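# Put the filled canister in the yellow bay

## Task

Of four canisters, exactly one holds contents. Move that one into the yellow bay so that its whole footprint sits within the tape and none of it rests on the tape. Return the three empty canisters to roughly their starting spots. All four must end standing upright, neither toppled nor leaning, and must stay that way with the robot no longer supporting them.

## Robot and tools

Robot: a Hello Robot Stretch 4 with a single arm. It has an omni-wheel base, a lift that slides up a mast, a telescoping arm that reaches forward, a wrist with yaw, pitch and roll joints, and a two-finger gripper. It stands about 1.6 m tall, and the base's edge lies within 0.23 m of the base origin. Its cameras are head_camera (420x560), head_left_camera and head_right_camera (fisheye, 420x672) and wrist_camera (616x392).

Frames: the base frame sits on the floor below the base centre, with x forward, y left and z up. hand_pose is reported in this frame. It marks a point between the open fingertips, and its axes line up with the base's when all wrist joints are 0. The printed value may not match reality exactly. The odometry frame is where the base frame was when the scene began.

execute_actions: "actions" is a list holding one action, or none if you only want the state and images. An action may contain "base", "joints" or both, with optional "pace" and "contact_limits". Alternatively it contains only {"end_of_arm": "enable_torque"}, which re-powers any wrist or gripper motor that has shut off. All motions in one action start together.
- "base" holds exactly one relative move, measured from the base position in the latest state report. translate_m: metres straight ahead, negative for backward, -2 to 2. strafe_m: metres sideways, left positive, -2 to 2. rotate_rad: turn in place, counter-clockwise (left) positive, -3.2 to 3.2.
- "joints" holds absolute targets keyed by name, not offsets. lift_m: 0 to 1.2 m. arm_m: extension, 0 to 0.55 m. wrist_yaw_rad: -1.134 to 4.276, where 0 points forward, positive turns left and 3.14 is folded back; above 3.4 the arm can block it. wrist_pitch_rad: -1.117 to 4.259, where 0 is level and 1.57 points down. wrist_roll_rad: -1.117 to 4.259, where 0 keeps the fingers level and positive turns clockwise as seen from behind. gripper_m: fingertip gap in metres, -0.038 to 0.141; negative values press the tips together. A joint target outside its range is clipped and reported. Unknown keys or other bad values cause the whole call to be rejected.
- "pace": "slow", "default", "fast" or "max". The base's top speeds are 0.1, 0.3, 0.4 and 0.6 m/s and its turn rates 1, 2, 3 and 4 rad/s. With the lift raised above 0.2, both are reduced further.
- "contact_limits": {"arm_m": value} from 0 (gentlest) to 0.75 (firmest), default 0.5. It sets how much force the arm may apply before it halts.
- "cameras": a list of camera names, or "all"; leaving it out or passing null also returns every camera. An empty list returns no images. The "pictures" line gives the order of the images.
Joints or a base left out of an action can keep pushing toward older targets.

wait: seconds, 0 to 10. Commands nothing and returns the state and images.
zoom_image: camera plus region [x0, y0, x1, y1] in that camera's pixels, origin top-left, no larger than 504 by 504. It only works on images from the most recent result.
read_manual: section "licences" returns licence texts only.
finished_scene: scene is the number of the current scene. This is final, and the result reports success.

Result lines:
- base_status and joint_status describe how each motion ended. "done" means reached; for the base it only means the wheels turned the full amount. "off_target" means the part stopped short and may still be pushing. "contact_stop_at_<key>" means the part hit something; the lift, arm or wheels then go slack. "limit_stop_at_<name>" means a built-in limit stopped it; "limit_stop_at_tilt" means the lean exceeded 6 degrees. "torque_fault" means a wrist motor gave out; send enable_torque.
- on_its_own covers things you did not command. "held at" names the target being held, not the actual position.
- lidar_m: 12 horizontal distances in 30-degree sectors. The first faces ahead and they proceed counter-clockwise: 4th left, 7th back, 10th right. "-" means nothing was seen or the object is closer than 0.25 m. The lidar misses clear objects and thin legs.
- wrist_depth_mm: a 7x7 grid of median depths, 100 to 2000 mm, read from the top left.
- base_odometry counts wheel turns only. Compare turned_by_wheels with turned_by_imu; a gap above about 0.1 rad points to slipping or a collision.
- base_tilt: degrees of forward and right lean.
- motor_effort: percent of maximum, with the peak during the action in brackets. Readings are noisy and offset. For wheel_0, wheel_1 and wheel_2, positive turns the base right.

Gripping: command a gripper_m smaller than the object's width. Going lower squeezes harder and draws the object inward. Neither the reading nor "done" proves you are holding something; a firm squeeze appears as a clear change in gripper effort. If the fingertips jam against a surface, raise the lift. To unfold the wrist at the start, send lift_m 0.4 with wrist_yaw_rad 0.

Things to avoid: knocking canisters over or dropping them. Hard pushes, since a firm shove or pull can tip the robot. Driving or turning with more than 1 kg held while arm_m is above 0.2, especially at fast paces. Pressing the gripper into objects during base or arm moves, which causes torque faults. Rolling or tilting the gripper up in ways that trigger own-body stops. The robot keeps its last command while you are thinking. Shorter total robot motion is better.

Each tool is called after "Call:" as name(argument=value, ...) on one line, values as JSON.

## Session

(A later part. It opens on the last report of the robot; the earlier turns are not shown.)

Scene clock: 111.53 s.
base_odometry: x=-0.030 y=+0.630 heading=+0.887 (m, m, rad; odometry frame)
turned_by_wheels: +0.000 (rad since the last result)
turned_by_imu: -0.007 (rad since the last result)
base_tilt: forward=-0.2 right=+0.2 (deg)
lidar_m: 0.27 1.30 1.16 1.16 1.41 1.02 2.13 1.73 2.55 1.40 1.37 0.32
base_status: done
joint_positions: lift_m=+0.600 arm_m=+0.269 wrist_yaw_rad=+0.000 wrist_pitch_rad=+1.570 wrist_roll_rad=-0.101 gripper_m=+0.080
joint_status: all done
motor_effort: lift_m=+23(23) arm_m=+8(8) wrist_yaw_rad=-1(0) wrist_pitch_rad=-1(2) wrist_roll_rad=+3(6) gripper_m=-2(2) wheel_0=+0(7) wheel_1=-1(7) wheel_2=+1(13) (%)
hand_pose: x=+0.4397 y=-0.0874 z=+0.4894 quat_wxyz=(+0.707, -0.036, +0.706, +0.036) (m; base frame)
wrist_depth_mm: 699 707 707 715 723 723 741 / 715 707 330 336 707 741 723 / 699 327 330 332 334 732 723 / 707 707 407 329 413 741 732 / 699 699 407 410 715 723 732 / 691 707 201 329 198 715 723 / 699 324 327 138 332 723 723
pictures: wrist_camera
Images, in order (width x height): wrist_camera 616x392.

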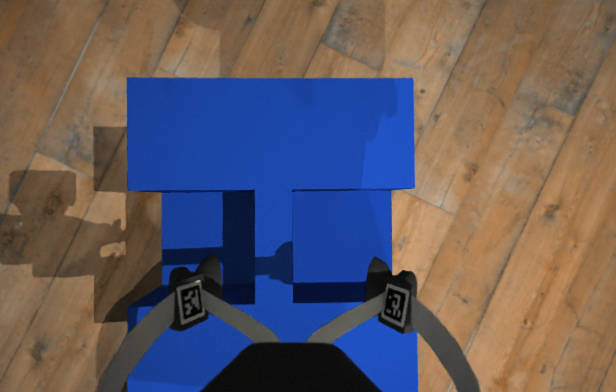

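Call:
execute_actions(actions=[{"base":{"strafe_m":0.023},"joints":{"arm_m":0.232,"lift_m":0.55,"wrist_roll_rad":-0.13}}], cameras=[])

Call:
execute_actions(actions=[{"base":{"translate_m":0.05},"joints":{"lift_m":0.52}}], cameras=[])

Call:
execute_actions(actions=[{"joints":{"lift_m":0.476}}], cameras=["wrist_camera"])

Call:
execute_actions(actions=[{"joints":{"gripper_m":-0.02}}], cameras=["wrist_camera"])

Scene clock: 117.17 s.
base_odometry: x=-0.048 y=+0.645 heading=+0.887 (m, m, rad; odometry frame)
turned_by_wheels: +0.000 (rad since the last result)
turned_by_imu: -0.001 (rad since the last result)
base_tilt: forward=+0.0 right=-0.1 (deg)
lidar_m: 0.28 1.30 1.12 1.12 1.37 1.02 2.10 1.76 2.57 1.40 1.38 0.32
base_status: done
joint_positions: lift_m=+0.550 arm_m=+0.234 wrist_yaw_rad=+0.000 wrist_pitch_rad=+1.570 wrist_roll_rad=-0.129 gripper_m=+0.080
joint_status: all done
motor_effort: lift_m=+14(21) arm_m=-8(13) wrist_yaw_rad=-2(2) wrist_pitch_rad=-1(2) wrist_roll_rad=+0(0) gripper_m=-2(1) wheel_0=+1(7) wheel_1=+0(8) wheel_2=+0(1) (%)
hand_pose: x=+0.4046 y=-0.0874 z=+0.4401 quat_wxyz=(+0.706, -0.046, +0.705, +0.046) (m; base frame)
wrist_depth_mm: 647 661 283 282 286 676 691 / 647 668 282 282 285 683 691 / 647 654 279 282 285 676 676 / 647 654 362 364 366 676 691 / 647 654 359 296 364 676 676 / 654 654 200 281 197 676 676 / 647 278 277 137 281 668 683
pictures: none
No camera images: the call's "cameras" was empty. Leave "cameras" out to get every camera's image.

Scene clock: 118.33 s.
base_odometry: x=-0.017 y=+0.683 heading=+0.887 (m, m, rad; odometry frame)
turned_by_wheels: +0.000 (rad since the last result)
turned_by_imu: -0.001 (rad since the last result)
base_tilt: forward=+0.0 right=-0.1 (deg)
lidar_m: 0.25 1.22 1.12 1.13 1.36 1.04 1.10 1.80 2.61 1.44 1.33 0.25
base_status: done
joint_positions: lift_m=+0.520 arm_m=+0.234 wrist_yaw_rad=+0.000 wrist_pitch_rad=+1.570 wrist_roll_rad=-0.129 gripper_m=+0.080
joint_status: all done
motor_effort: lift_m=+14(14) arm_m=-9(9) wrist_yaw_rad=+0(2) wrist_pitch_rad=-1(3) wrist_roll_rad=+0(1) gripper_m=-2(0) wheel_0=+1(7) wheel_1=+2(5) wheel_2=+0(8) (%)
hand_pose: x=+0.4046 y=-0.0874 z=+0.4101 quat_wxyz=(+0.706, -0.046, +0.705, +0.046) (m; base frame)
wrist_depth_mm: 627 634 640 627 640 654 647 / 627 250 251 253 255 647 654 / 627 248 250 251 254 255 654 / 621 248 250 252 254 640 654 / 615 627 332 251 338 640 647 / 627 621 201 251 198 647 640 / 615 248 249 137 251 634 647
pictures: none
No camera images: the call's "cameras" was empty. Leave "cameras" out to get every camera's image.

Scene clock: 119.40 s.
base_odometry: x=-0.017 y=+0.683 heading=+0.887 (m, m, rad; odometry frame)
turned_by_wheels: +0.000 (rad since the last result)
turned_by_imu: +0.000 (rad since the last result)
base_tilt: forward=+0.0 right=-0.2 (deg)
lidar_m: 0.25 1.26 1.12 1.11 1.37 1.04 1.10 1.78 2.59 1.44 1.33 0.25
base_status: not commanded
joint_positions: lift_m=+0.476 arm_m=+0.234 wrist_yaw_rad=+0.000 wrist_pitch_rad=+1.570 wrist_roll_rad=-0.129 gripper_m=+0.080
joint_status: all done
motor_effort: lift_m=+15(16) arm_m=-8(8) wrist_yaw_rad=+0(1) wrist_pitch_rad=-1(1) wrist_roll_rad=+0(0) gripper_m=-2(3) wheel_0=+1(1) wheel_1=+2(2) wheel_2=+0(0) (%)
hand_pose: x=+0.4046 y=-0.0874 z=+0.3661 quat_wxyz=(+0.706, -0.046, +0.705, +0.046) (m; base frame)
wrist_depth_mm: 580 591 591 591 603 597 615 / 585 206 206 208 209 212 609 / 580 205 206 208 210 211 603 / 574 204 206 208 209 211 603 / 580 580 287 208 293 597 603 / 580 283 202 208 197 603 603 / 580 229 248 138 253 597 609
pictures: wrist_camera
Images, in order (width x height): wrist_camera 616x392.

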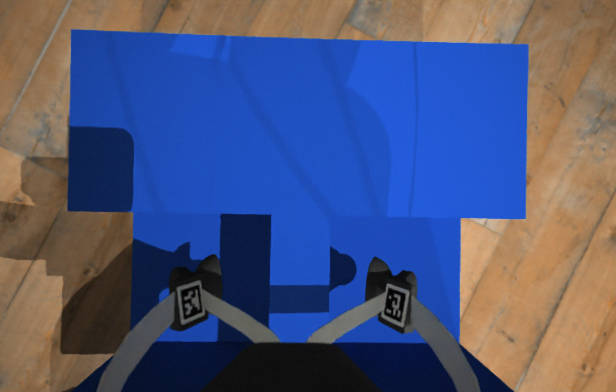

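Scene clock: 121.13 s.
base_odometry: x=-0.017 y=+0.683 heading=+0.887 (m, m, rad; odometry frame)
turned_by_wheels: +0.000 (rad since the last result)
turned_by_imu: -0.001 (rad since the last result)
base_tilt: forward=+0.0 right=-0.1 (deg)
lidar_m: 0.25 1.25 1.12 1.13 1.36 1.04 1.08 1.79 2.60 1.44 1.33 0.26
base_status: not commanded
joint_positions: lift_m=+0.475 arm_m=+0.234 wrist_yaw_rad=+0.002 wrist_pitch_rad=+1.565 wrist_roll_rad=-0.130 gripper_m=-0.019
joint_status: all done
motor_effort: lift_m=+26(26) arm_m=-8(8) wrist_yaw_rad=-6(7) wrist_pitch_rad=+14(14) wrist_roll_rad=+0(1) gripper_m=-28(28) wheel_0=+0(1) wheel_1=+2(2) wheel_2=+0(0) (%)
hand_pose: x=+0.4062 y=-0.0874 z=+0.3652 quat_wxyz=(+0.708, -0.047, +0.704, +0.046) (m; base frame)
wrist_depth_mm: 574 200 201 585 591 591 597 / 574 200 201 202 203 204 597 / 574 200 200 202 204 205 591 / 574 200 200 202 204 205 603 / 574 279 281 202 286 585 597 / 574 279 184 201 183 585 597 / 569 214 244 173 249 223 597
pictures: wrist_camera
Images, in order (width x height): wrist_camera 616x392.

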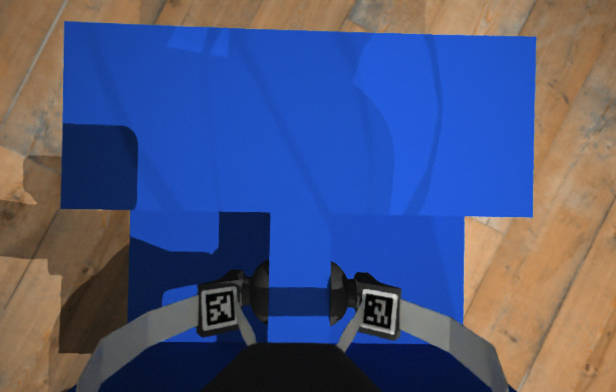

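Heavy one. Squeeze harder and try a slow lift.

Call:
execute_actions(actions=[{"joints":{"gripper_m":-0.038,"lift_m":0.468}}], cameras=[])

Call:
execute_actions(actions=[{"joints":{"lift_m":0.50},"pace":"slow"}], cameras=["wrist_camera"])

Scene clock: 123.67 s.
base_odometry: x=-0.017 y=+0.683 heading=+0.887 (m, m, rad; odometry frame)
turned_by_wheels: +0.000 (rad since the last result)
turned_by_imu: -0.001 (rad since the last result)
base_tilt: forward=+0.0 right=+0.0 (deg)
lidar_m: 0.25 1.26 1.12 1.13 1.35 1.05 1.08 1.80 2.61 1.41 1.33 0.26
base_status: not commanded
joint_positions: lift_m=+0.468 arm_m=+0.233 wrist_yaw_rad=+0.000 wrist_pitch_rad=+1.570 wrist_roll_rad=-0.130 gripper_m=-0.037
joint_status: all done
motor_effort: lift_m=+18(26) arm_m=-8(9) wrist_yaw_rad=+0(4) wrist_pitch_rad=+0(13) wrist_roll_rad=+0(0) gripper_m=-26(28) wheel_0=+0(0) wheel_1=+2(2) wheel_2=+0(0) (%)
hand_pose: x=+0.4047 y=-0.0874 z=+0.3578 quat_wxyz=(+0.706, -0.046, +0.705, +0.046) (m; base frame)
wrist_depth_mm: 569 196 198 585 580 591 597 / 569 195 196 198 199 202 591 / 564 195 196 197 200 201 603 / 569 195 196 198 200 200 591 / 574 276 276 198 279 591 597 / 564 276 180 196 182 585 591 / 569 216 245 135 249 222 591
pictures: none
No camera images: the call's "cameras" was empty. Leave "cameras" out to get every camera's image.

Scene clock: 124.37 s.
base_odometry: x=-0.017 y=+0.683 heading=+0.887 (m, m, rad; odometry frame)
turned_by_wheels: +0.000 (rad since the last result)
turned_by_imu: +0.000 (rad since the last result)
base_tilt: forward=+0.0 right=-0.2 (deg)
lidar_m: 0.25 1.24 1.11 1.12 1.36 1.03 1.10 1.80 2.59 1.43 1.33 0.25
base_status: not commanded
joint_positions: lift_m=+0.474 arm_m=+0.233 wrist_yaw_rad=+0.001 wrist_pitch_rad=+1.569 wrist_roll_rad=-0.130 gripper_m=-0.037
joint_status: lift_m contact_stop (moved +0.006 of +0.032)
on_its_own: lift_m is slack since a contact_stop (your +0.500 is given up)
motor_effort: lift_m=+21(40) arm_m=-8(8) wrist_yaw_rad=-3(8) wrist_pitch_rad=+0(22) wrist_roll_rad=+0(0) gripper_m=-28(32) wheel_0=-1(1) wheel_1=+2(2) wheel_2=+0(0) (%)
hand_pose: x=+0.4050 y=-0.0874 z=+0.3634 quat_wxyz=(+0.706, -0.046, +0.705, +0.046) (m; base frame)
wrist_depth_mm: 569 201 202 580 591 597 615 / 580 199 201 202 203 206 603 / 574 199 201 202 204 206 597 / 569 199 201 202 204 205 597 / 574 279 282 200 285 597 597 / 574 278 180 201 182 597 591 / 569 214 242 135 249 220 597
pictures: wrist_camera
Images, in order (width x height): wrist_camera 616x392.

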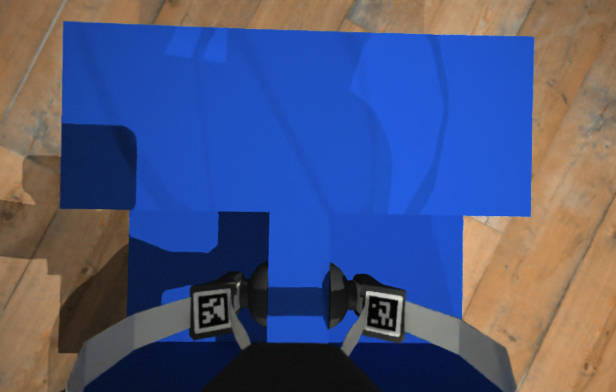

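Call:
execute_actions(actions=[{"joints":{"gripper_m":0.08,"lift_m":0.478}}], cameras=[])

Call:
execute_actions(actions=[{"joints":{"lift_m":0.6},"base":{"translate_m":-0.03},"pace":"fast"}], cameras=[])

Call:
execute_actions(actions=[{"base":{"strafe_m":0.4},"joints":{"arm_m":0.0,"wrist_roll_rad":0},"pace":"fast"}], cameras=[])

Call:
execute_actions(actions=[{"base":{"translate_m":0.88},"pace":"fast"}], cameras=["head_right_camera"])

Scene clock: 144.77 s.
base_odometry: x=-0.017 y=+0.683 heading=+0.887 (m, m, rad; odometry frame)
turned_by_wheels: +0.000 (rad since the last result)
turned_by_imu: -0.002 (rad since the last result)
base_tilt: forward=-0.1 right=-0.2 (deg)
lidar_m: 0.25 1.25 1.11 1.13 1.37 1.05 1.11 1.78 2.60 1.44 1.34 0.25
base_status: not commanded
joint_positions: lift_m=+0.478 arm_m=+0.233 wrist_yaw_rad=+0.000 wrist_pitch_rad=+1.570 wrist_roll_rad=-0.130 gripper_m=+0.080
joint_status: all done
motor_effort: lift_m=+20(32) arm_m=-8(8) wrist_yaw_rad=+1(4) wrist_pitch_rad=-2(16) wrist_roll_rad=+0(0) gripper_m=-2(31) wheel_0=-1(1) wheel_1=+1(2) wheel_2=-1(1) (%)
hand_pose: x=+0.4043 y=-0.0874 z=+0.3677 quat_wxyz=(+0.706, -0.046, +0.705, +0.046) (m; base frame)
wrist_depth_mm: 585 585 591 597 603 609 609 / 580 208 208 211 213 213 603 / 585 206 208 209 211 212 603 / 580 206 207 209 211 212 597 / 585 585 289 210 293 603 603 / 585 285 201 208 198 597 603 / 574 230 245 137 251 609 603
pictures: none
No camera images: the call's "cameras" was empty. Leave "cameras" out to get every camera's image.

Scene clock: 146.03 s.
base_odometry: x=-0.036 y=+0.660 heading=+0.887 (m, m, rad; odometry frame)
turned_by_wheels: +0.000 (rad since the last result)
turned_by_imu: +0.000 (rad since the last result)
base_tilt: forward=+0.0 right=+0.0 (deg)
lidar_m: 0.26 1.27 1.13 1.13 1.38 1.02 2.14 1.75 2.59 1.42 1.35 0.29
base_status: done
joint_positions: lift_m=+0.600 arm_m=+0.233 wrist_yaw_rad=+0.000 wrist_pitch_rad=+1.570 wrist_roll_rad=-0.130 gripper_m=+0.080
joint_status: all done
motor_effort: lift_m=+23(23) arm_m=-7(7) wrist_yaw_rad=-2(1) wrist_pitch_rad=-1(2) wrist_roll_rad=+0(0) gripper_m=+0(3) wheel_0=-1(8) wheel_1=+0(5) wheel_2=+0(12) (%)
hand_pose: x=+0.4044 y=-0.0874 z=+0.4894 quat_wxyz=(+0.706, -0.046, +0.705, +0.046) (m; base frame)
wrist_depth_mm: 707 699 715 707 723 723 732 / 707 707 330 332 334 723 732 / 699 715 327 330 334 723 741 / 715 715 410 332 413 732 732 / 691 707 413 397 418 715 723 / 691 707 200 329 198 732 732 / 691 325 327 137 329 723 723
pictures: none
No camera images: the call's "cameras" was empty. Leave "cameras" out to get every camera's image.

Scene clock: 148.27 s.
base_odometry: x=-0.346 y=+0.913 heading=+0.887 (m, m, rad; odometry frame)
turned_by_wheels: +0.000 (rad since the last result)
turned_by_imu: -0.001 (rad since the last result)
base_tilt: forward=+0.0 right=-0.1 (deg)
lidar_m: 1.34 0.85 0.75 0.75 0.93 1.75 0.92 1.98 2.03 1.84 0.47 0.54
base_status: done
joint_positions: lift_m=+0.600 arm_m=+0.002 wrist_yaw_rad=+0.000 wrist_pitch_rad=+1.570 wrist_roll_rad=+0.000 gripper_m=+0.080
joint_status: all done
motor_effort: lift_m=+23(23) arm_m=-9(9) wrist_yaw_rad=+1(1) wrist_pitch_rad=-2(1) wrist_roll_rad=+2(5) gripper_m=-2(2) wheel_0=+1(12) wheel_1=-2(12) wheel_2=+0(0) (%)
hand_pose: x=+0.1726 y=-0.0874 z=+0.4894 quat_wxyz=(+0.707, +0.000, +0.707, +0.000) (m; base frame)
wrist_depth_mm: 715 707 715 715 732 574 424 / 715 715 707 723 723 597 427 / 699 715 715 707 707 603 439 / 715 715 715 715 715 723 741 / 699 707 496 504 723 715 723 / 699 500 200 496 198 732 732 / 707 496 500 137 715 723 715
pictures: none
No camera images: the call's "cameras" was empty. Leave "cameras" out to get every camera's image.

Scene clock: 151.77 s.
base_odometry: x=+0.210 y=+1.595 heading=+0.887 (m, m, rad; odometry frame)
turned_by_wheels: +0.000 (rad since the last result)
turned_by_imu: -0.004 (rad since the last result)
base_tilt: forward=+0.1 right=-0.2 (deg)
lidar_m: 0.76 0.52 0.44 0.45 0.59 1.11 1.80 0.49 0.46 0.94 0.56 0.55
base_status: done
joint_positions: lift_m=+0.600 arm_m=+0.002 wrist_yaw_rad=+0.000 wrist_pitch_rad=+1.570 wrist_roll_rad=+0.000 gripper_m=+0.080
joint_status: not commanded
motor_effort: lift_m=+23(23) arm_m=-9(8) wrist_yaw_rad=+2(1) wrist_pitch_rad=-2(3) wrist_roll_rad=+2(2) gripper_m=+0(1) wheel_0=+0(3) wheel_1=+0(6) wheel_2=+1(13) (%)
hand_pose: x=+0.1726 y=-0.0874 z=+0.4894 quat_wxyz=(+0.707, +0.000, +0.707, +0.000) (m; base frame)
wrist_depth_mm: 647 707 715 715 723 723 707 / 699 715 707 732 723 723 691 / 691 691 723 723 723 732 732 / 699 707 707 707 715 723 732 / 699 699 500 500 715 732 732 / 699 496 201 496 198 715 723 / 691 500 492 137 715 723 741
pictures: head_right_camera
Images, in order (width x height): head_right_camera 420x672.

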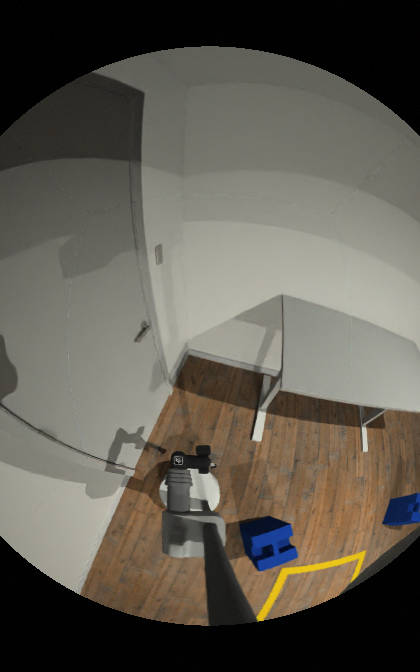

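Call:
execute_actions(actions=[{"base":{"strafe_m":-0.37}}], cameras=[])

Call:
execute_actions(actions=[{"base":{"rotate_rad":-2.74}}], cameras=["head_left_camera","wrist_camera"])

Scene clock: 159.87 s.
base_odometry: x=+0.497 y=+1.361 heading=+0.887 (m, m, rad; odometry frame)
turned_by_wheels: +0.000 (rad since the last result)
turned_by_imu: -0.002 (rad since the last result)
base_tilt: forward=+0.0 right=+0.0 (deg)
lidar_m: 0.39 0.88 0.81 0.82 1.01 1.86 0.29 0.32 1.71 0.72 0.45 0.37
base_status: done
joint_positions: lift_m=+0.600 arm_m=+0.002 wrist_yaw_rad=+0.000 wrist_pitch_rad=+1.570 wrist_roll_rad=+0.000 gripper_m=+0.080
joint_status: not commanded
motor_effort: lift_m=+23(23) arm_m=-8(9) wrist_yaw_rad=-2(3) wrist_pitch_rad=-2(2) wrist_roll_rad=+2(2) gripper_m=-1(1) wheel_0=+1(11) wheel_1=+1(9) wheel_2=+0(0) (%)
hand_pose: x=+0.1726 y=-0.0874 z=+0.4894 quat_wxyz=(+0.707, +0.000, +0.707, +0.000) (m; base frame)
wrist_depth_mm: 707 707 715 723 732 732 732 / 699 707 723 715 723 732 723 / 699 715 715 715 723 723 732 / 699 699 715 715 715 707 723 / 699 699 496 504 723 723 715 / 699 496 201 500 198 707 732 / 699 492 500 137 723 723 732
pictures: none
No camera images: the call's "cameras" was empty. Leave "cameras" out to get every camera's image.

Scene clock: 162.53 s.
base_odometry: x=+0.497 y=+1.361 heading=-1.852 (m, m, rad; odometry frame)
turned_by_wheels: -2.740 (rad since the last result)
turned_by_imu: -2.741 (rad since the last result)
base_tilt: forward=+0.0 right=-0.2 (deg)
lidar_m: 0.31 0.35 0.91 0.48 0.39 0.37 0.97 0.80 0.80 0.92 1.50 0.30
base_status: done
joint_positions: lift_m=+0.600 arm_m=+0.002 wrist_yaw_rad=+0.000 wrist_pitch_rad=+1.570 wrist_roll_rad=+0.000 gripper_m=+0.080
joint_status: not commanded
motor_effort: lift_m=+23(23) arm_m=-8(9) wrist_yaw_rad=+0(2) wrist_pitch_rad=-2(3) wrist_roll_rad=+2(2) gripper_m=-1(2) wheel_0=+2(8) wheel_1=+1(10) wheel_2=+2(10) (%)
hand_pose: x=+0.1726 y=-0.0874 z=+0.4894 quat_wxyz=(+0.707, +0.000, +0.707, +0.000) (m; base frame)
wrist_depth_mm: 707 329 330 334 715 741 741 / 707 392 332 334 715 732 732 / 699 715 699 415 715 715 732 / 707 707 707 723 732 723 732 / 707 699 500 500 732 723 732 / 691 492 202 504 198 715 723 / 699 496 500 137 707 723 723
pictures: head_left_camera, wrist_camera
Images, in order (width x height): head_left_camera 420x672, wrist_camera 616x392.

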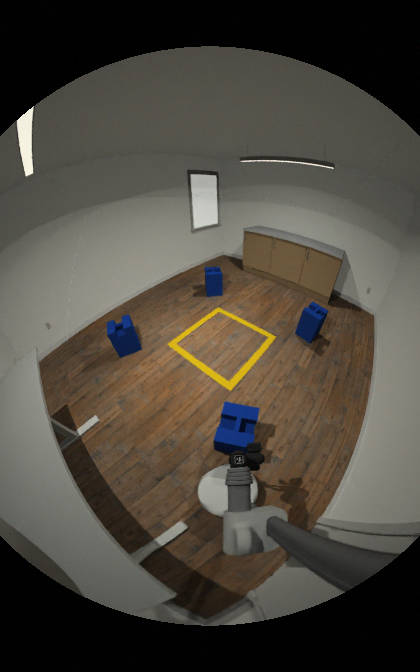

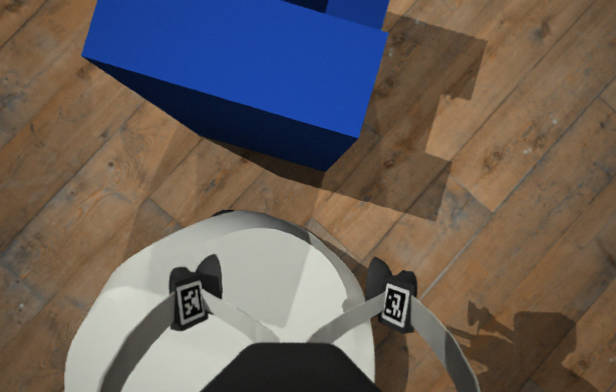

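Call:
execute_actions(actions=[{"base":{"translate_m":0.35},"joints":{"arm_m":0.12,"lift_m":0.75},"pace":"slow"}], cameras=["head_left_camera","wrist_camera"])

Scene clock: 169.20 s.
base_odometry: x=+0.400 y=+1.026 heading=-1.852 (m, m, rad; odometry frame)
turned_by_wheels: +0.000 (rad since the last result)
turned_by_imu: -0.005 (rad since the last result)
base_tilt: forward=+0.0 right=+0.0 (deg)
lidar_m: 0.25 0.25 1.48 0.77 0.65 0.64 0.72 1.04 1.04 1.19 1.93 0.25
base_status: done
joint_positions: lift_m=+0.750 arm_m=+0.118 wrist_yaw_rad=+0.000 wrist_pitch_rad=+1.570 wrist_roll_rad=+0.000 gripper_m=+0.080
joint_status: all done
motor_effort: lift_m=+24(25) arm_m=+9(6) wrist_yaw_rad=-2(1) wrist_pitch_rad=-2(1) wrist_roll_rad=+2(2) gripper_m=-1(1) wheel_0=+9(11) wheel_1=+4(7) wheel_2=-14(19) (%)
hand_pose: x=+0.2896 y=-0.0874 z=+0.6393 quat_wxyz=(+0.707, +0.000, +0.707, +0.000) (m; base frame)
wrist_depth_mm: 854 866 854 878 878 866 904 / 854 854 842 484 878 878 878 / 854 854 854 480 492 866 891 / 842 878 564 559 569 878 878 / 842 866 477 477 866 866 878 / 831 842 201 480 197 878 878 / 831 647 634 137 854 866 878
pictures: head_left_camera, wrist_camera
Images, in order (width x height): head_left_camera 420x672, wrist_camera 616x392.

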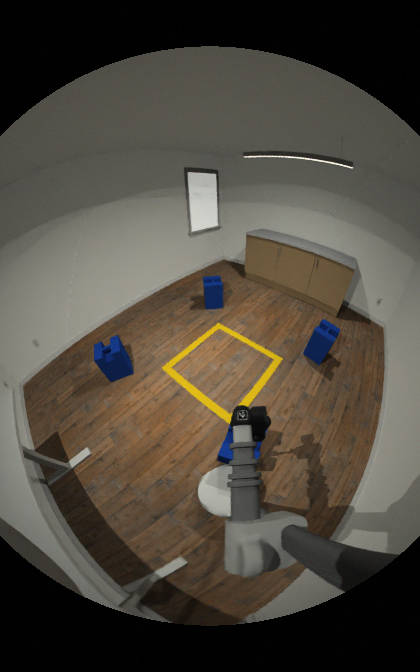

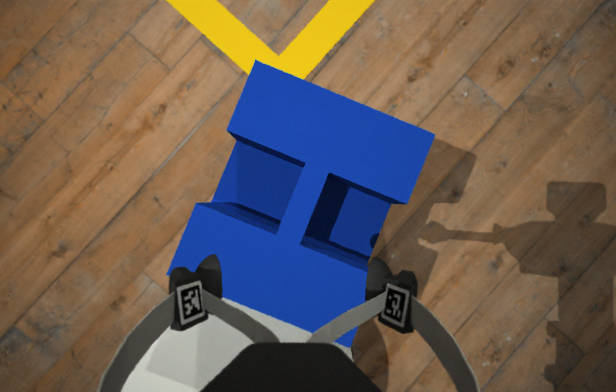

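Call:
execute_actions(actions=[{"base":{"translate_m":-0.05}}], cameras=[])

Call:
execute_actions(actions=[{"base":{"strafe_m":-0.06}}], cameras=[])

Call:
execute_actions(actions=[{"base":{"translate_m":0.25},"pace":"slow"}], cameras=["wrist_camera"])

Scene clock: 174.50 s.
base_odometry: x=+0.414 y=+1.074 heading=-1.852 (m, m, rad; odometry frame)
turned_by_wheels: +0.000 (rad since the last result)
turned_by_imu: -0.001 (rad since the last result)
base_tilt: forward=-0.1 right=+0.0 (deg)
lidar_m: 0.25 1.49 1.54 0.75 0.61 0.59 1.21 1.01 0.99 1.15 1.88 0.25
base_status: done
joint_positions: lift_m=+0.750 arm_m=+0.119 wrist_yaw_rad=+0.000 wrist_pitch_rad=+1.570 wrist_roll_rad=+0.000 gripper_m=+0.080
joint_status: not commanded
motor_effort: lift_m=+24(24) arm_m=+9(8) wrist_yaw_rad=-3(1) wrist_pitch_rad=-2(1) wrist_roll_rad=+2(2) gripper_m=-2(2) wheel_0=-2(5) wheel_1=-1(4) wheel_2=+0(12) (%)
hand_pose: x=+0.2896 y=-0.0874 z=+0.6393 quat_wxyz=(+0.707, +0.000, +0.707, +0.000) (m; base frame)
wrist_depth_mm: 866 854 854 842 878 878 878 / 854 854 854 484 488 878 891 / 854 866 866 508 484 866 878 / 842 854 480 559 866 878 866 / 854 854 477 480 878 866 878 / 854 842 200 654 198 866 891 / 854 640 647 138 866 866 866
pictures: none
No camera images: the call's "cameras" was empty. Leave "cameras" out to get every camera's image.

Scene clock: 175.70 s.
base_odometry: x=+0.356 y=+1.090 heading=-1.852 (m, m, rad; odometry frame)
turned_by_wheels: +0.000 (rad since the last result)
turned_by_imu: +0.000 (rad since the last result)
base_tilt: forward=+0.0 right=-0.2 (deg)
lidar_m: 0.25 0.29 1.55 0.80 0.65 0.65 1.18 0.95 0.96 1.12 1.77 0.25
base_status: done
joint_positions: lift_m=+0.750 arm_m=+0.119 wrist_yaw_rad=+0.000 wrist_pitch_rad=+1.570 wrist_roll_rad=+0.000 gripper_m=+0.080
joint_status: not commanded
motor_effort: lift_m=+24(24) arm_m=+8(8) wrist_yaw_rad=+0(1) wrist_pitch_rad=-1(2) wrist_roll_rad=+2(2) gripper_m=+0(1) wheel_0=+1(11) wheel_1=+1(8) wheel_2=+1(1) (%)
hand_pose: x=+0.2896 y=-0.0874 z=+0.6393 quat_wxyz=(+0.707, +0.000, +0.707, +0.000) (m; base frame)
wrist_depth_mm: 854 854 878 854 866 878 891 / 854 866 477 484 866 891 891 / 842 854 559 480 878 878 891 / 854 842 477 564 866 866 878 / 842 866 484 477 866 866 878 / 842 854 200 654 197 878 891 / 866 634 647 137 866 854 878
pictures: none
No camera images: the call's "cameras" was empty. Leave "cameras" out to get every camera's image.

Scene clock: 179.50 s.
base_odometry: x=+0.287 y=+0.851 heading=-1.852 (m, m, rad; odometry frame)
turned_by_wheels: +0.000 (rad since the last result)
turned_by_imu: -0.003 (rad since the last result)
base_tilt: forward=-0.1 right=-0.1 (deg)
lidar_m: 0.25 0.26 1.38 1.03 0.85 0.85 1.38 1.14 1.14 1.26 1.40 0.25
base_status: done
joint_positions: lift_m=+0.750 arm_m=+0.119 wrist_yaw_rad=+0.000 wrist_pitch_rad=+1.570 wrist_roll_rad=+0.000 gripper_m=+0.080
joint_status: not commanded
motor_effort: lift_m=+24(24) arm_m=+8(9) wrist_yaw_rad=+0(1) wrist_pitch_rad=-1(1) wrist_roll_rad=+3(2) gripper_m=-2(1) wheel_0=+9(10) wheel_1=+5(8) wheel_2=-13(20) (%)
hand_pose: x=+0.2897 y=-0.0874 z=+0.6393 quat_wxyz=(+0.707, +0.000, +0.707, +0.000) (m; base frame)
wrist_depth_mm: 866 842 866 878 878 878 878 / 854 854 480 854 866 878 891 / 842 831 521 480 878 878 878 / 854 854 559 564 866 866 891 / 842 842 477 484 854 878 891 / 842 842 201 480 198 878 891 / 842 647 640 138 878 878 891
pictures: wrist_camera
Images, in order (width x height): wrist_camera 616x392.

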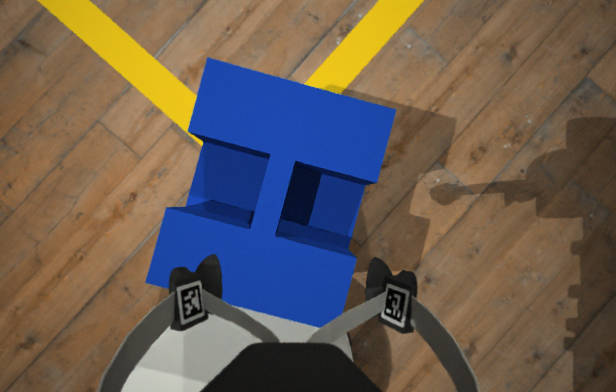

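Call:
execute_actions(actions=[{"base":{"translate_m":-0.04}}], cameras=[])

Call:
execute_actions(actions=[{"base":{"strafe_m":-0.07}}], cameras=[])

Call:
execute_actions(actions=[{"base":{"translate_m":0.25},"pace":"slow"}], cameras=["wrist_camera","head_camera"])

Scene clock: 183.63 s.
base_odometry: x=+0.298 y=+0.889 heading=-1.852 (m, m, rad; odometry frame)
turned_by_wheels: +0.000 (rad since the last result)
turned_by_imu: -0.002 (rad since the last result)
base_tilt: forward=-0.1 right=+0.0 (deg)
lidar_m: 0.25 0.29 1.41 0.99 0.81 0.80 1.34 1.11 1.12 1.25 1.43 0.26
base_status: done
joint_positions: lift_m=+0.750 arm_m=+0.119 wrist_yaw_rad=+0.000 wrist_pitch_rad=+1.570 wrist_roll_rad=+0.000 gripper_m=+0.080
joint_status: not commanded
motor_effort: lift_m=+24(24) arm_m=+8(8) wrist_yaw_rad=+0(0) wrist_pitch_rad=-2(1) wrist_roll_rad=+2(2) gripper_m=-1(2) wheel_0=-2(9) wheel_1=-1(4) wheel_2=+2(11) (%)
hand_pose: x=+0.2897 y=-0.0874 z=+0.6393 quat_wxyz=(+0.707, +0.000, +0.707, +0.000) (m; base frame)
wrist_depth_mm: 854 854 866 866 866 878 891 / 854 831 477 484 878 878 878 / 854 842 554 488 878 878 878 / 854 866 477 569 866 878 866 / 854 842 477 480 878 866 891 / 842 842 202 654 198 878 866 / 854 647 640 137 866 878 878
pictures: none
No camera images: the call's "cameras" was empty. Leave "cameras" out to get every camera's image.

Scene clock: 184.90 s.
base_odometry: x=+0.231 y=+0.908 heading=-1.852 (m, m, rad; odometry frame)
turned_by_wheels: +0.000 (rad since the last result)
turned_by_imu: +0.000 (rad since the last result)
base_tilt: forward=-0.1 right=-0.1 (deg)
lidar_m: 0.25 0.27 1.46 1.05 0.87 0.85 1.28 1.06 1.05 1.19 1.55 0.25
base_status: done
joint_positions: lift_m=+0.750 arm_m=+0.119 wrist_yaw_rad=+0.000 wrist_pitch_rad=+1.570 wrist_roll_rad=+0.000 gripper_m=+0.080
joint_status: not commanded
motor_effort: lift_m=+24(24) arm_m=+8(8) wrist_yaw_rad=-1(0) wrist_pitch_rad=-2(2) wrist_roll_rad=+2(2) gripper_m=-1(1) wheel_0=+0(7) wheel_1=+1(7) wheel_2=+2(2) (%)
hand_pose: x=+0.2897 y=-0.0874 z=+0.6393 quat_wxyz=(+0.707, +0.000, +0.707, +0.000) (m; base frame)
wrist_depth_mm: 854 854 854 866 866 891 866 / 854 842 480 484 878 878 891 / 854 854 496 554 866 866 878 / 842 477 484 564 866 878 891 / 854 469 477 854 866 891 878 / 854 842 200 647 198 878 891 / 831 640 647 138 854 878 866
pictures: none
No camera images: the call's "cameras" was empty. Leave "cameras" out to get every camera's image.

Scene clock: 188.70 s.
base_odometry: x=+0.162 y=+0.669 heading=-1.852 (m, m, rad; odometry frame)
turned_by_wheels: +0.001 (rad since the last result)
turned_by_imu: -0.003 (rad since the last result)
base_tilt: forward=+0.1 right=+0.0 (deg)
lidar_m: 0.25 0.25 1.30 1.27 1.03 1.04 1.48 1.22 1.23 1.37 1.20 0.26
base_status: done
joint_positions: lift_m=+0.750 arm_m=+0.119 wrist_yaw_rad=+0.000 wrist_pitch_rad=+1.570 wrist_roll_rad=+0.000 gripper_m=+0.080
joint_status: not commanded
motor_effort: lift_m=+24(24) arm_m=+8(8) wrist_yaw_rad=-1(0) wrist_pitch_rad=-1(2) wrist_roll_rad=+2(2) gripper_m=-1(0) wheel_0=+13(17) wheel_1=+8(10) wheel_2=-13(18) (%)
hand_pose: x=+0.2897 y=-0.0874 z=+0.6393 quat_wxyz=(+0.707, +0.000, +0.707, +0.000) (m; base frame)
wrist_depth_mm: 854 866 854 866 878 878 891 / 854 477 477 878 866 866 891 / 842 535 477 559 866 904 878 / 854 842 559 854 854 878 878 / 866 477 477 866 878 866 891 / 854 473 200 647 198 891 878 / 842 640 634 137 866 866 891
pictures: head_camera, wrist_camera
Images, in order (width x height): head_camera 420x560, wrist_camera 616x392.

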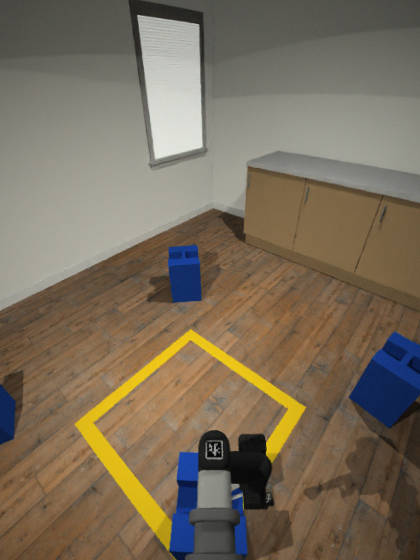

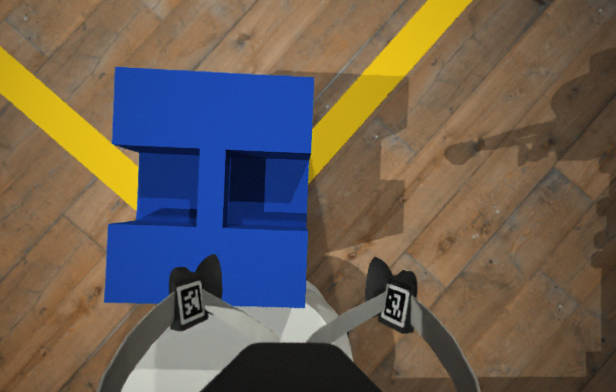

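Call:
execute_actions(actions=[{"base":{"translate_m":0.3},"pace":"slow"}], cameras=["wrist_camera","head_left_camera"])

Scene clock: 194.80 s.
base_odometry: x=+0.079 y=+0.381 heading=-1.851 (m, m, rad; odometry frame)
turned_by_wheels: +0.001 (rad since the last result)
turned_by_imu: -0.003 (rad since the last result)
base_tilt: forward=-0.1 right=-0.1 (deg)
lidar_m: 0.25 0.25 1.17 1.25 1.27 1.27 1.41 1.43 1.38 1.59 1.02 0.26
base_status: done
joint_positions: lift_m=+0.750 arm_m=+0.119 wrist_yaw_rad=+0.000 wrist_pitch_rad=+1.570 wrist_roll_rad=+0.000 gripper_m=+0.080
joint_status: not commanded
motor_effort: lift_m=+24(24) arm_m=+8(8) wrist_yaw_rad=+0(0) wrist_pitch_rad=-2(2) wrist_roll_rad=+2(2) gripper_m=-2(1) wheel_0=+13(16) wheel_1=+8(11) wheel_2=-13(19) (%)
hand_pose: x=+0.2897 y=-0.0874 z=+0.6393 quat_wxyz=(+0.707, +0.000, +0.707, +0.000) (m; base frame)
wrist_depth_mm: 854 866 866 878 866 891 891 / 854 480 477 854 878 891 878 / 831 539 480 559 878 878 891 / 854 854 554 564 878 878 878 / 842 477 477 500 878 878 866 / 842 477 202 647 198 878 866 / 831 640 654 137 866 866 891
pictures: head_left_camera, wrist_camera
Images, in order (width x height): head_left_camera 420x672, wrist_camera 616x392.

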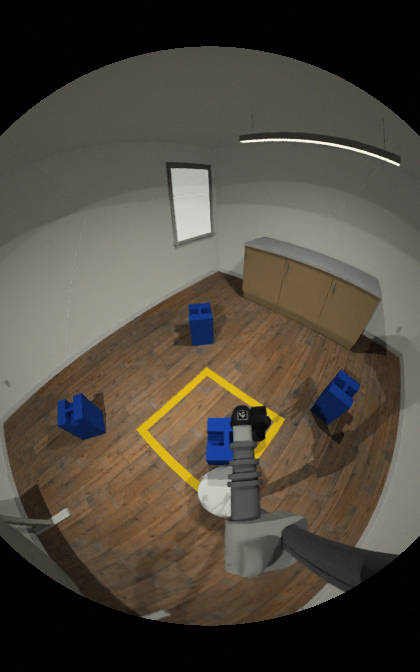

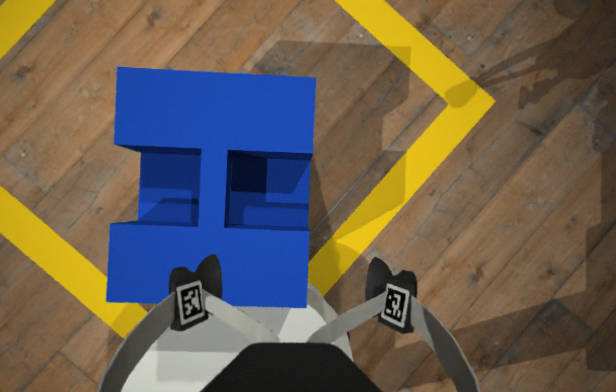

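Call:
execute_actions(actions=[{"base":{"translate_m":0.19},"pace":"slow"}], cameras=[])

Call:
execute_actions(actions=[{"base":{"translate_m":-0.12},"joints":{"arm_m":0.25}}], cameras=["wrist_camera","head_left_camera"])

Scene clock: 200.90 s.
base_odometry: x=+0.027 y=+0.199 heading=-1.851 (m, m, rad; odometry frame)
turned_by_wheels: +0.000 (rad since the last result)
turned_by_imu: -0.003 (rad since the last result)
base_tilt: forward=+0.0 right=+0.0 (deg)
lidar_m: 0.25 0.25 1.23 1.12 1.39 1.41 1.88 1.53 1.55 1.71 0.91 0.25
base_status: done
joint_positions: lift_m=+0.750 arm_m=+0.119 wrist_yaw_rad=+0.000 wrist_pitch_rad=+1.570 wrist_roll_rad=+0.000 gripper_m=+0.080
joint_status: not commanded
motor_effort: lift_m=+24(24) arm_m=+8(8) wrist_yaw_rad=-1(2) wrist_pitch_rad=-1(2) wrist_roll_rad=+2(2) gripper_m=-2(0) wheel_0=+13(16) wheel_1=+7(11) wheel_2=-15(18) (%)
hand_pose: x=+0.2897 y=-0.0874 z=+0.6393 quat_wxyz=(+0.707, +0.000, +0.707, +0.000) (m; base frame)
wrist_depth_mm: 842 842 854 866 866 891 917 / 842 480 480 866 878 878 891 / 842 535 480 569 866 878 891 / 842 854 554 564 866 878 878 / 842 473 477 492 866 878 878 / 831 473 200 647 198 866 878 / 842 647 640 137 854 878 878
pictures: none
No camera images: the call's "cameras" was empty. Leave "cameras" out to get every camera's image.

Scene clock: 202.57 s.
base_odometry: x=+0.060 y=+0.314 heading=-1.851 (m, m, rad; odometry frame)
turned_by_wheels: +0.000 (rad since the last result)
turned_by_imu: +0.000 (rad since the last result)
base_tilt: forward=+0.1 right=-0.1 (deg)
lidar_m: 0.32 0.33 1.16 1.18 1.32 1.32 1.48 1.47 1.44 1.65 0.98 0.35
base_status: done
joint_positions: lift_m=+0.750 arm_m=+0.248 wrist_yaw_rad=+0.000 wrist_pitch_rad=+1.570 wrist_roll_rad=+0.000 gripper_m=+0.080
joint_status: all done
motor_effort: lift_m=+24(24) arm_m=+9(12) wrist_yaw_rad=-1(1) wrist_pitch_rad=-1(2) wrist_roll_rad=+2(3) gripper_m=-2(3) wheel_0=-2(13) wheel_1=+0(7) wheel_2=+1(15) (%)
hand_pose: x=+0.4196 y=-0.0874 z=+0.6393 quat_wxyz=(+0.707, +0.000, +0.707, +0.000) (m; base frame)
wrist_depth_mm: 842 866 866 866 878 891 866 / 854 854 477 866 866 878 891 / 842 473 480 496 866 878 891 / 842 854 564 559 866 866 866 / 831 469 477 559 878 878 878 / 854 473 200 866 198 878 878 / 842 854 699 138 866 891 878
pictures: head_left_camera, wrist_camera
Images, in order (width x height): head_left_camera 420x672, wrist_camera 616x392.

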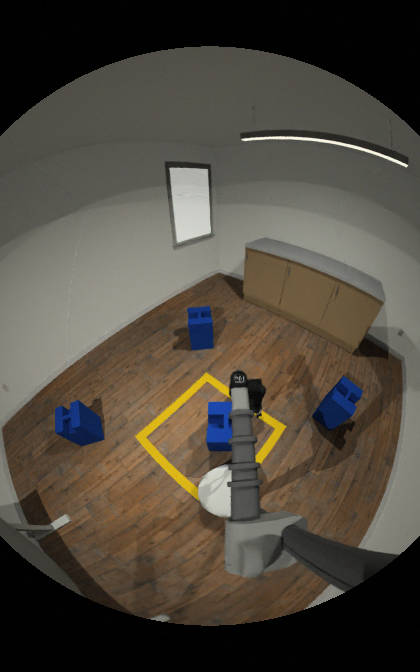

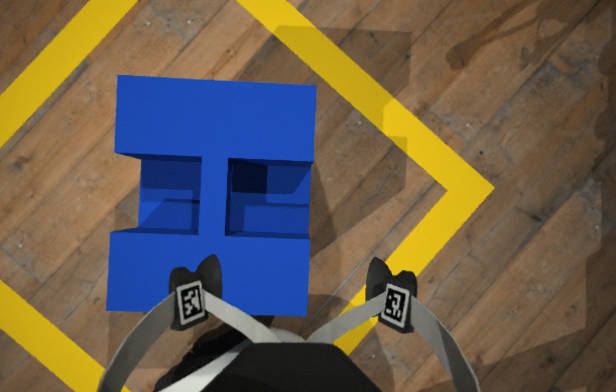

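Even the magnified top lies inside the tape.

Call:
finished_scene(scene=1)

The scene is finished: the task was done.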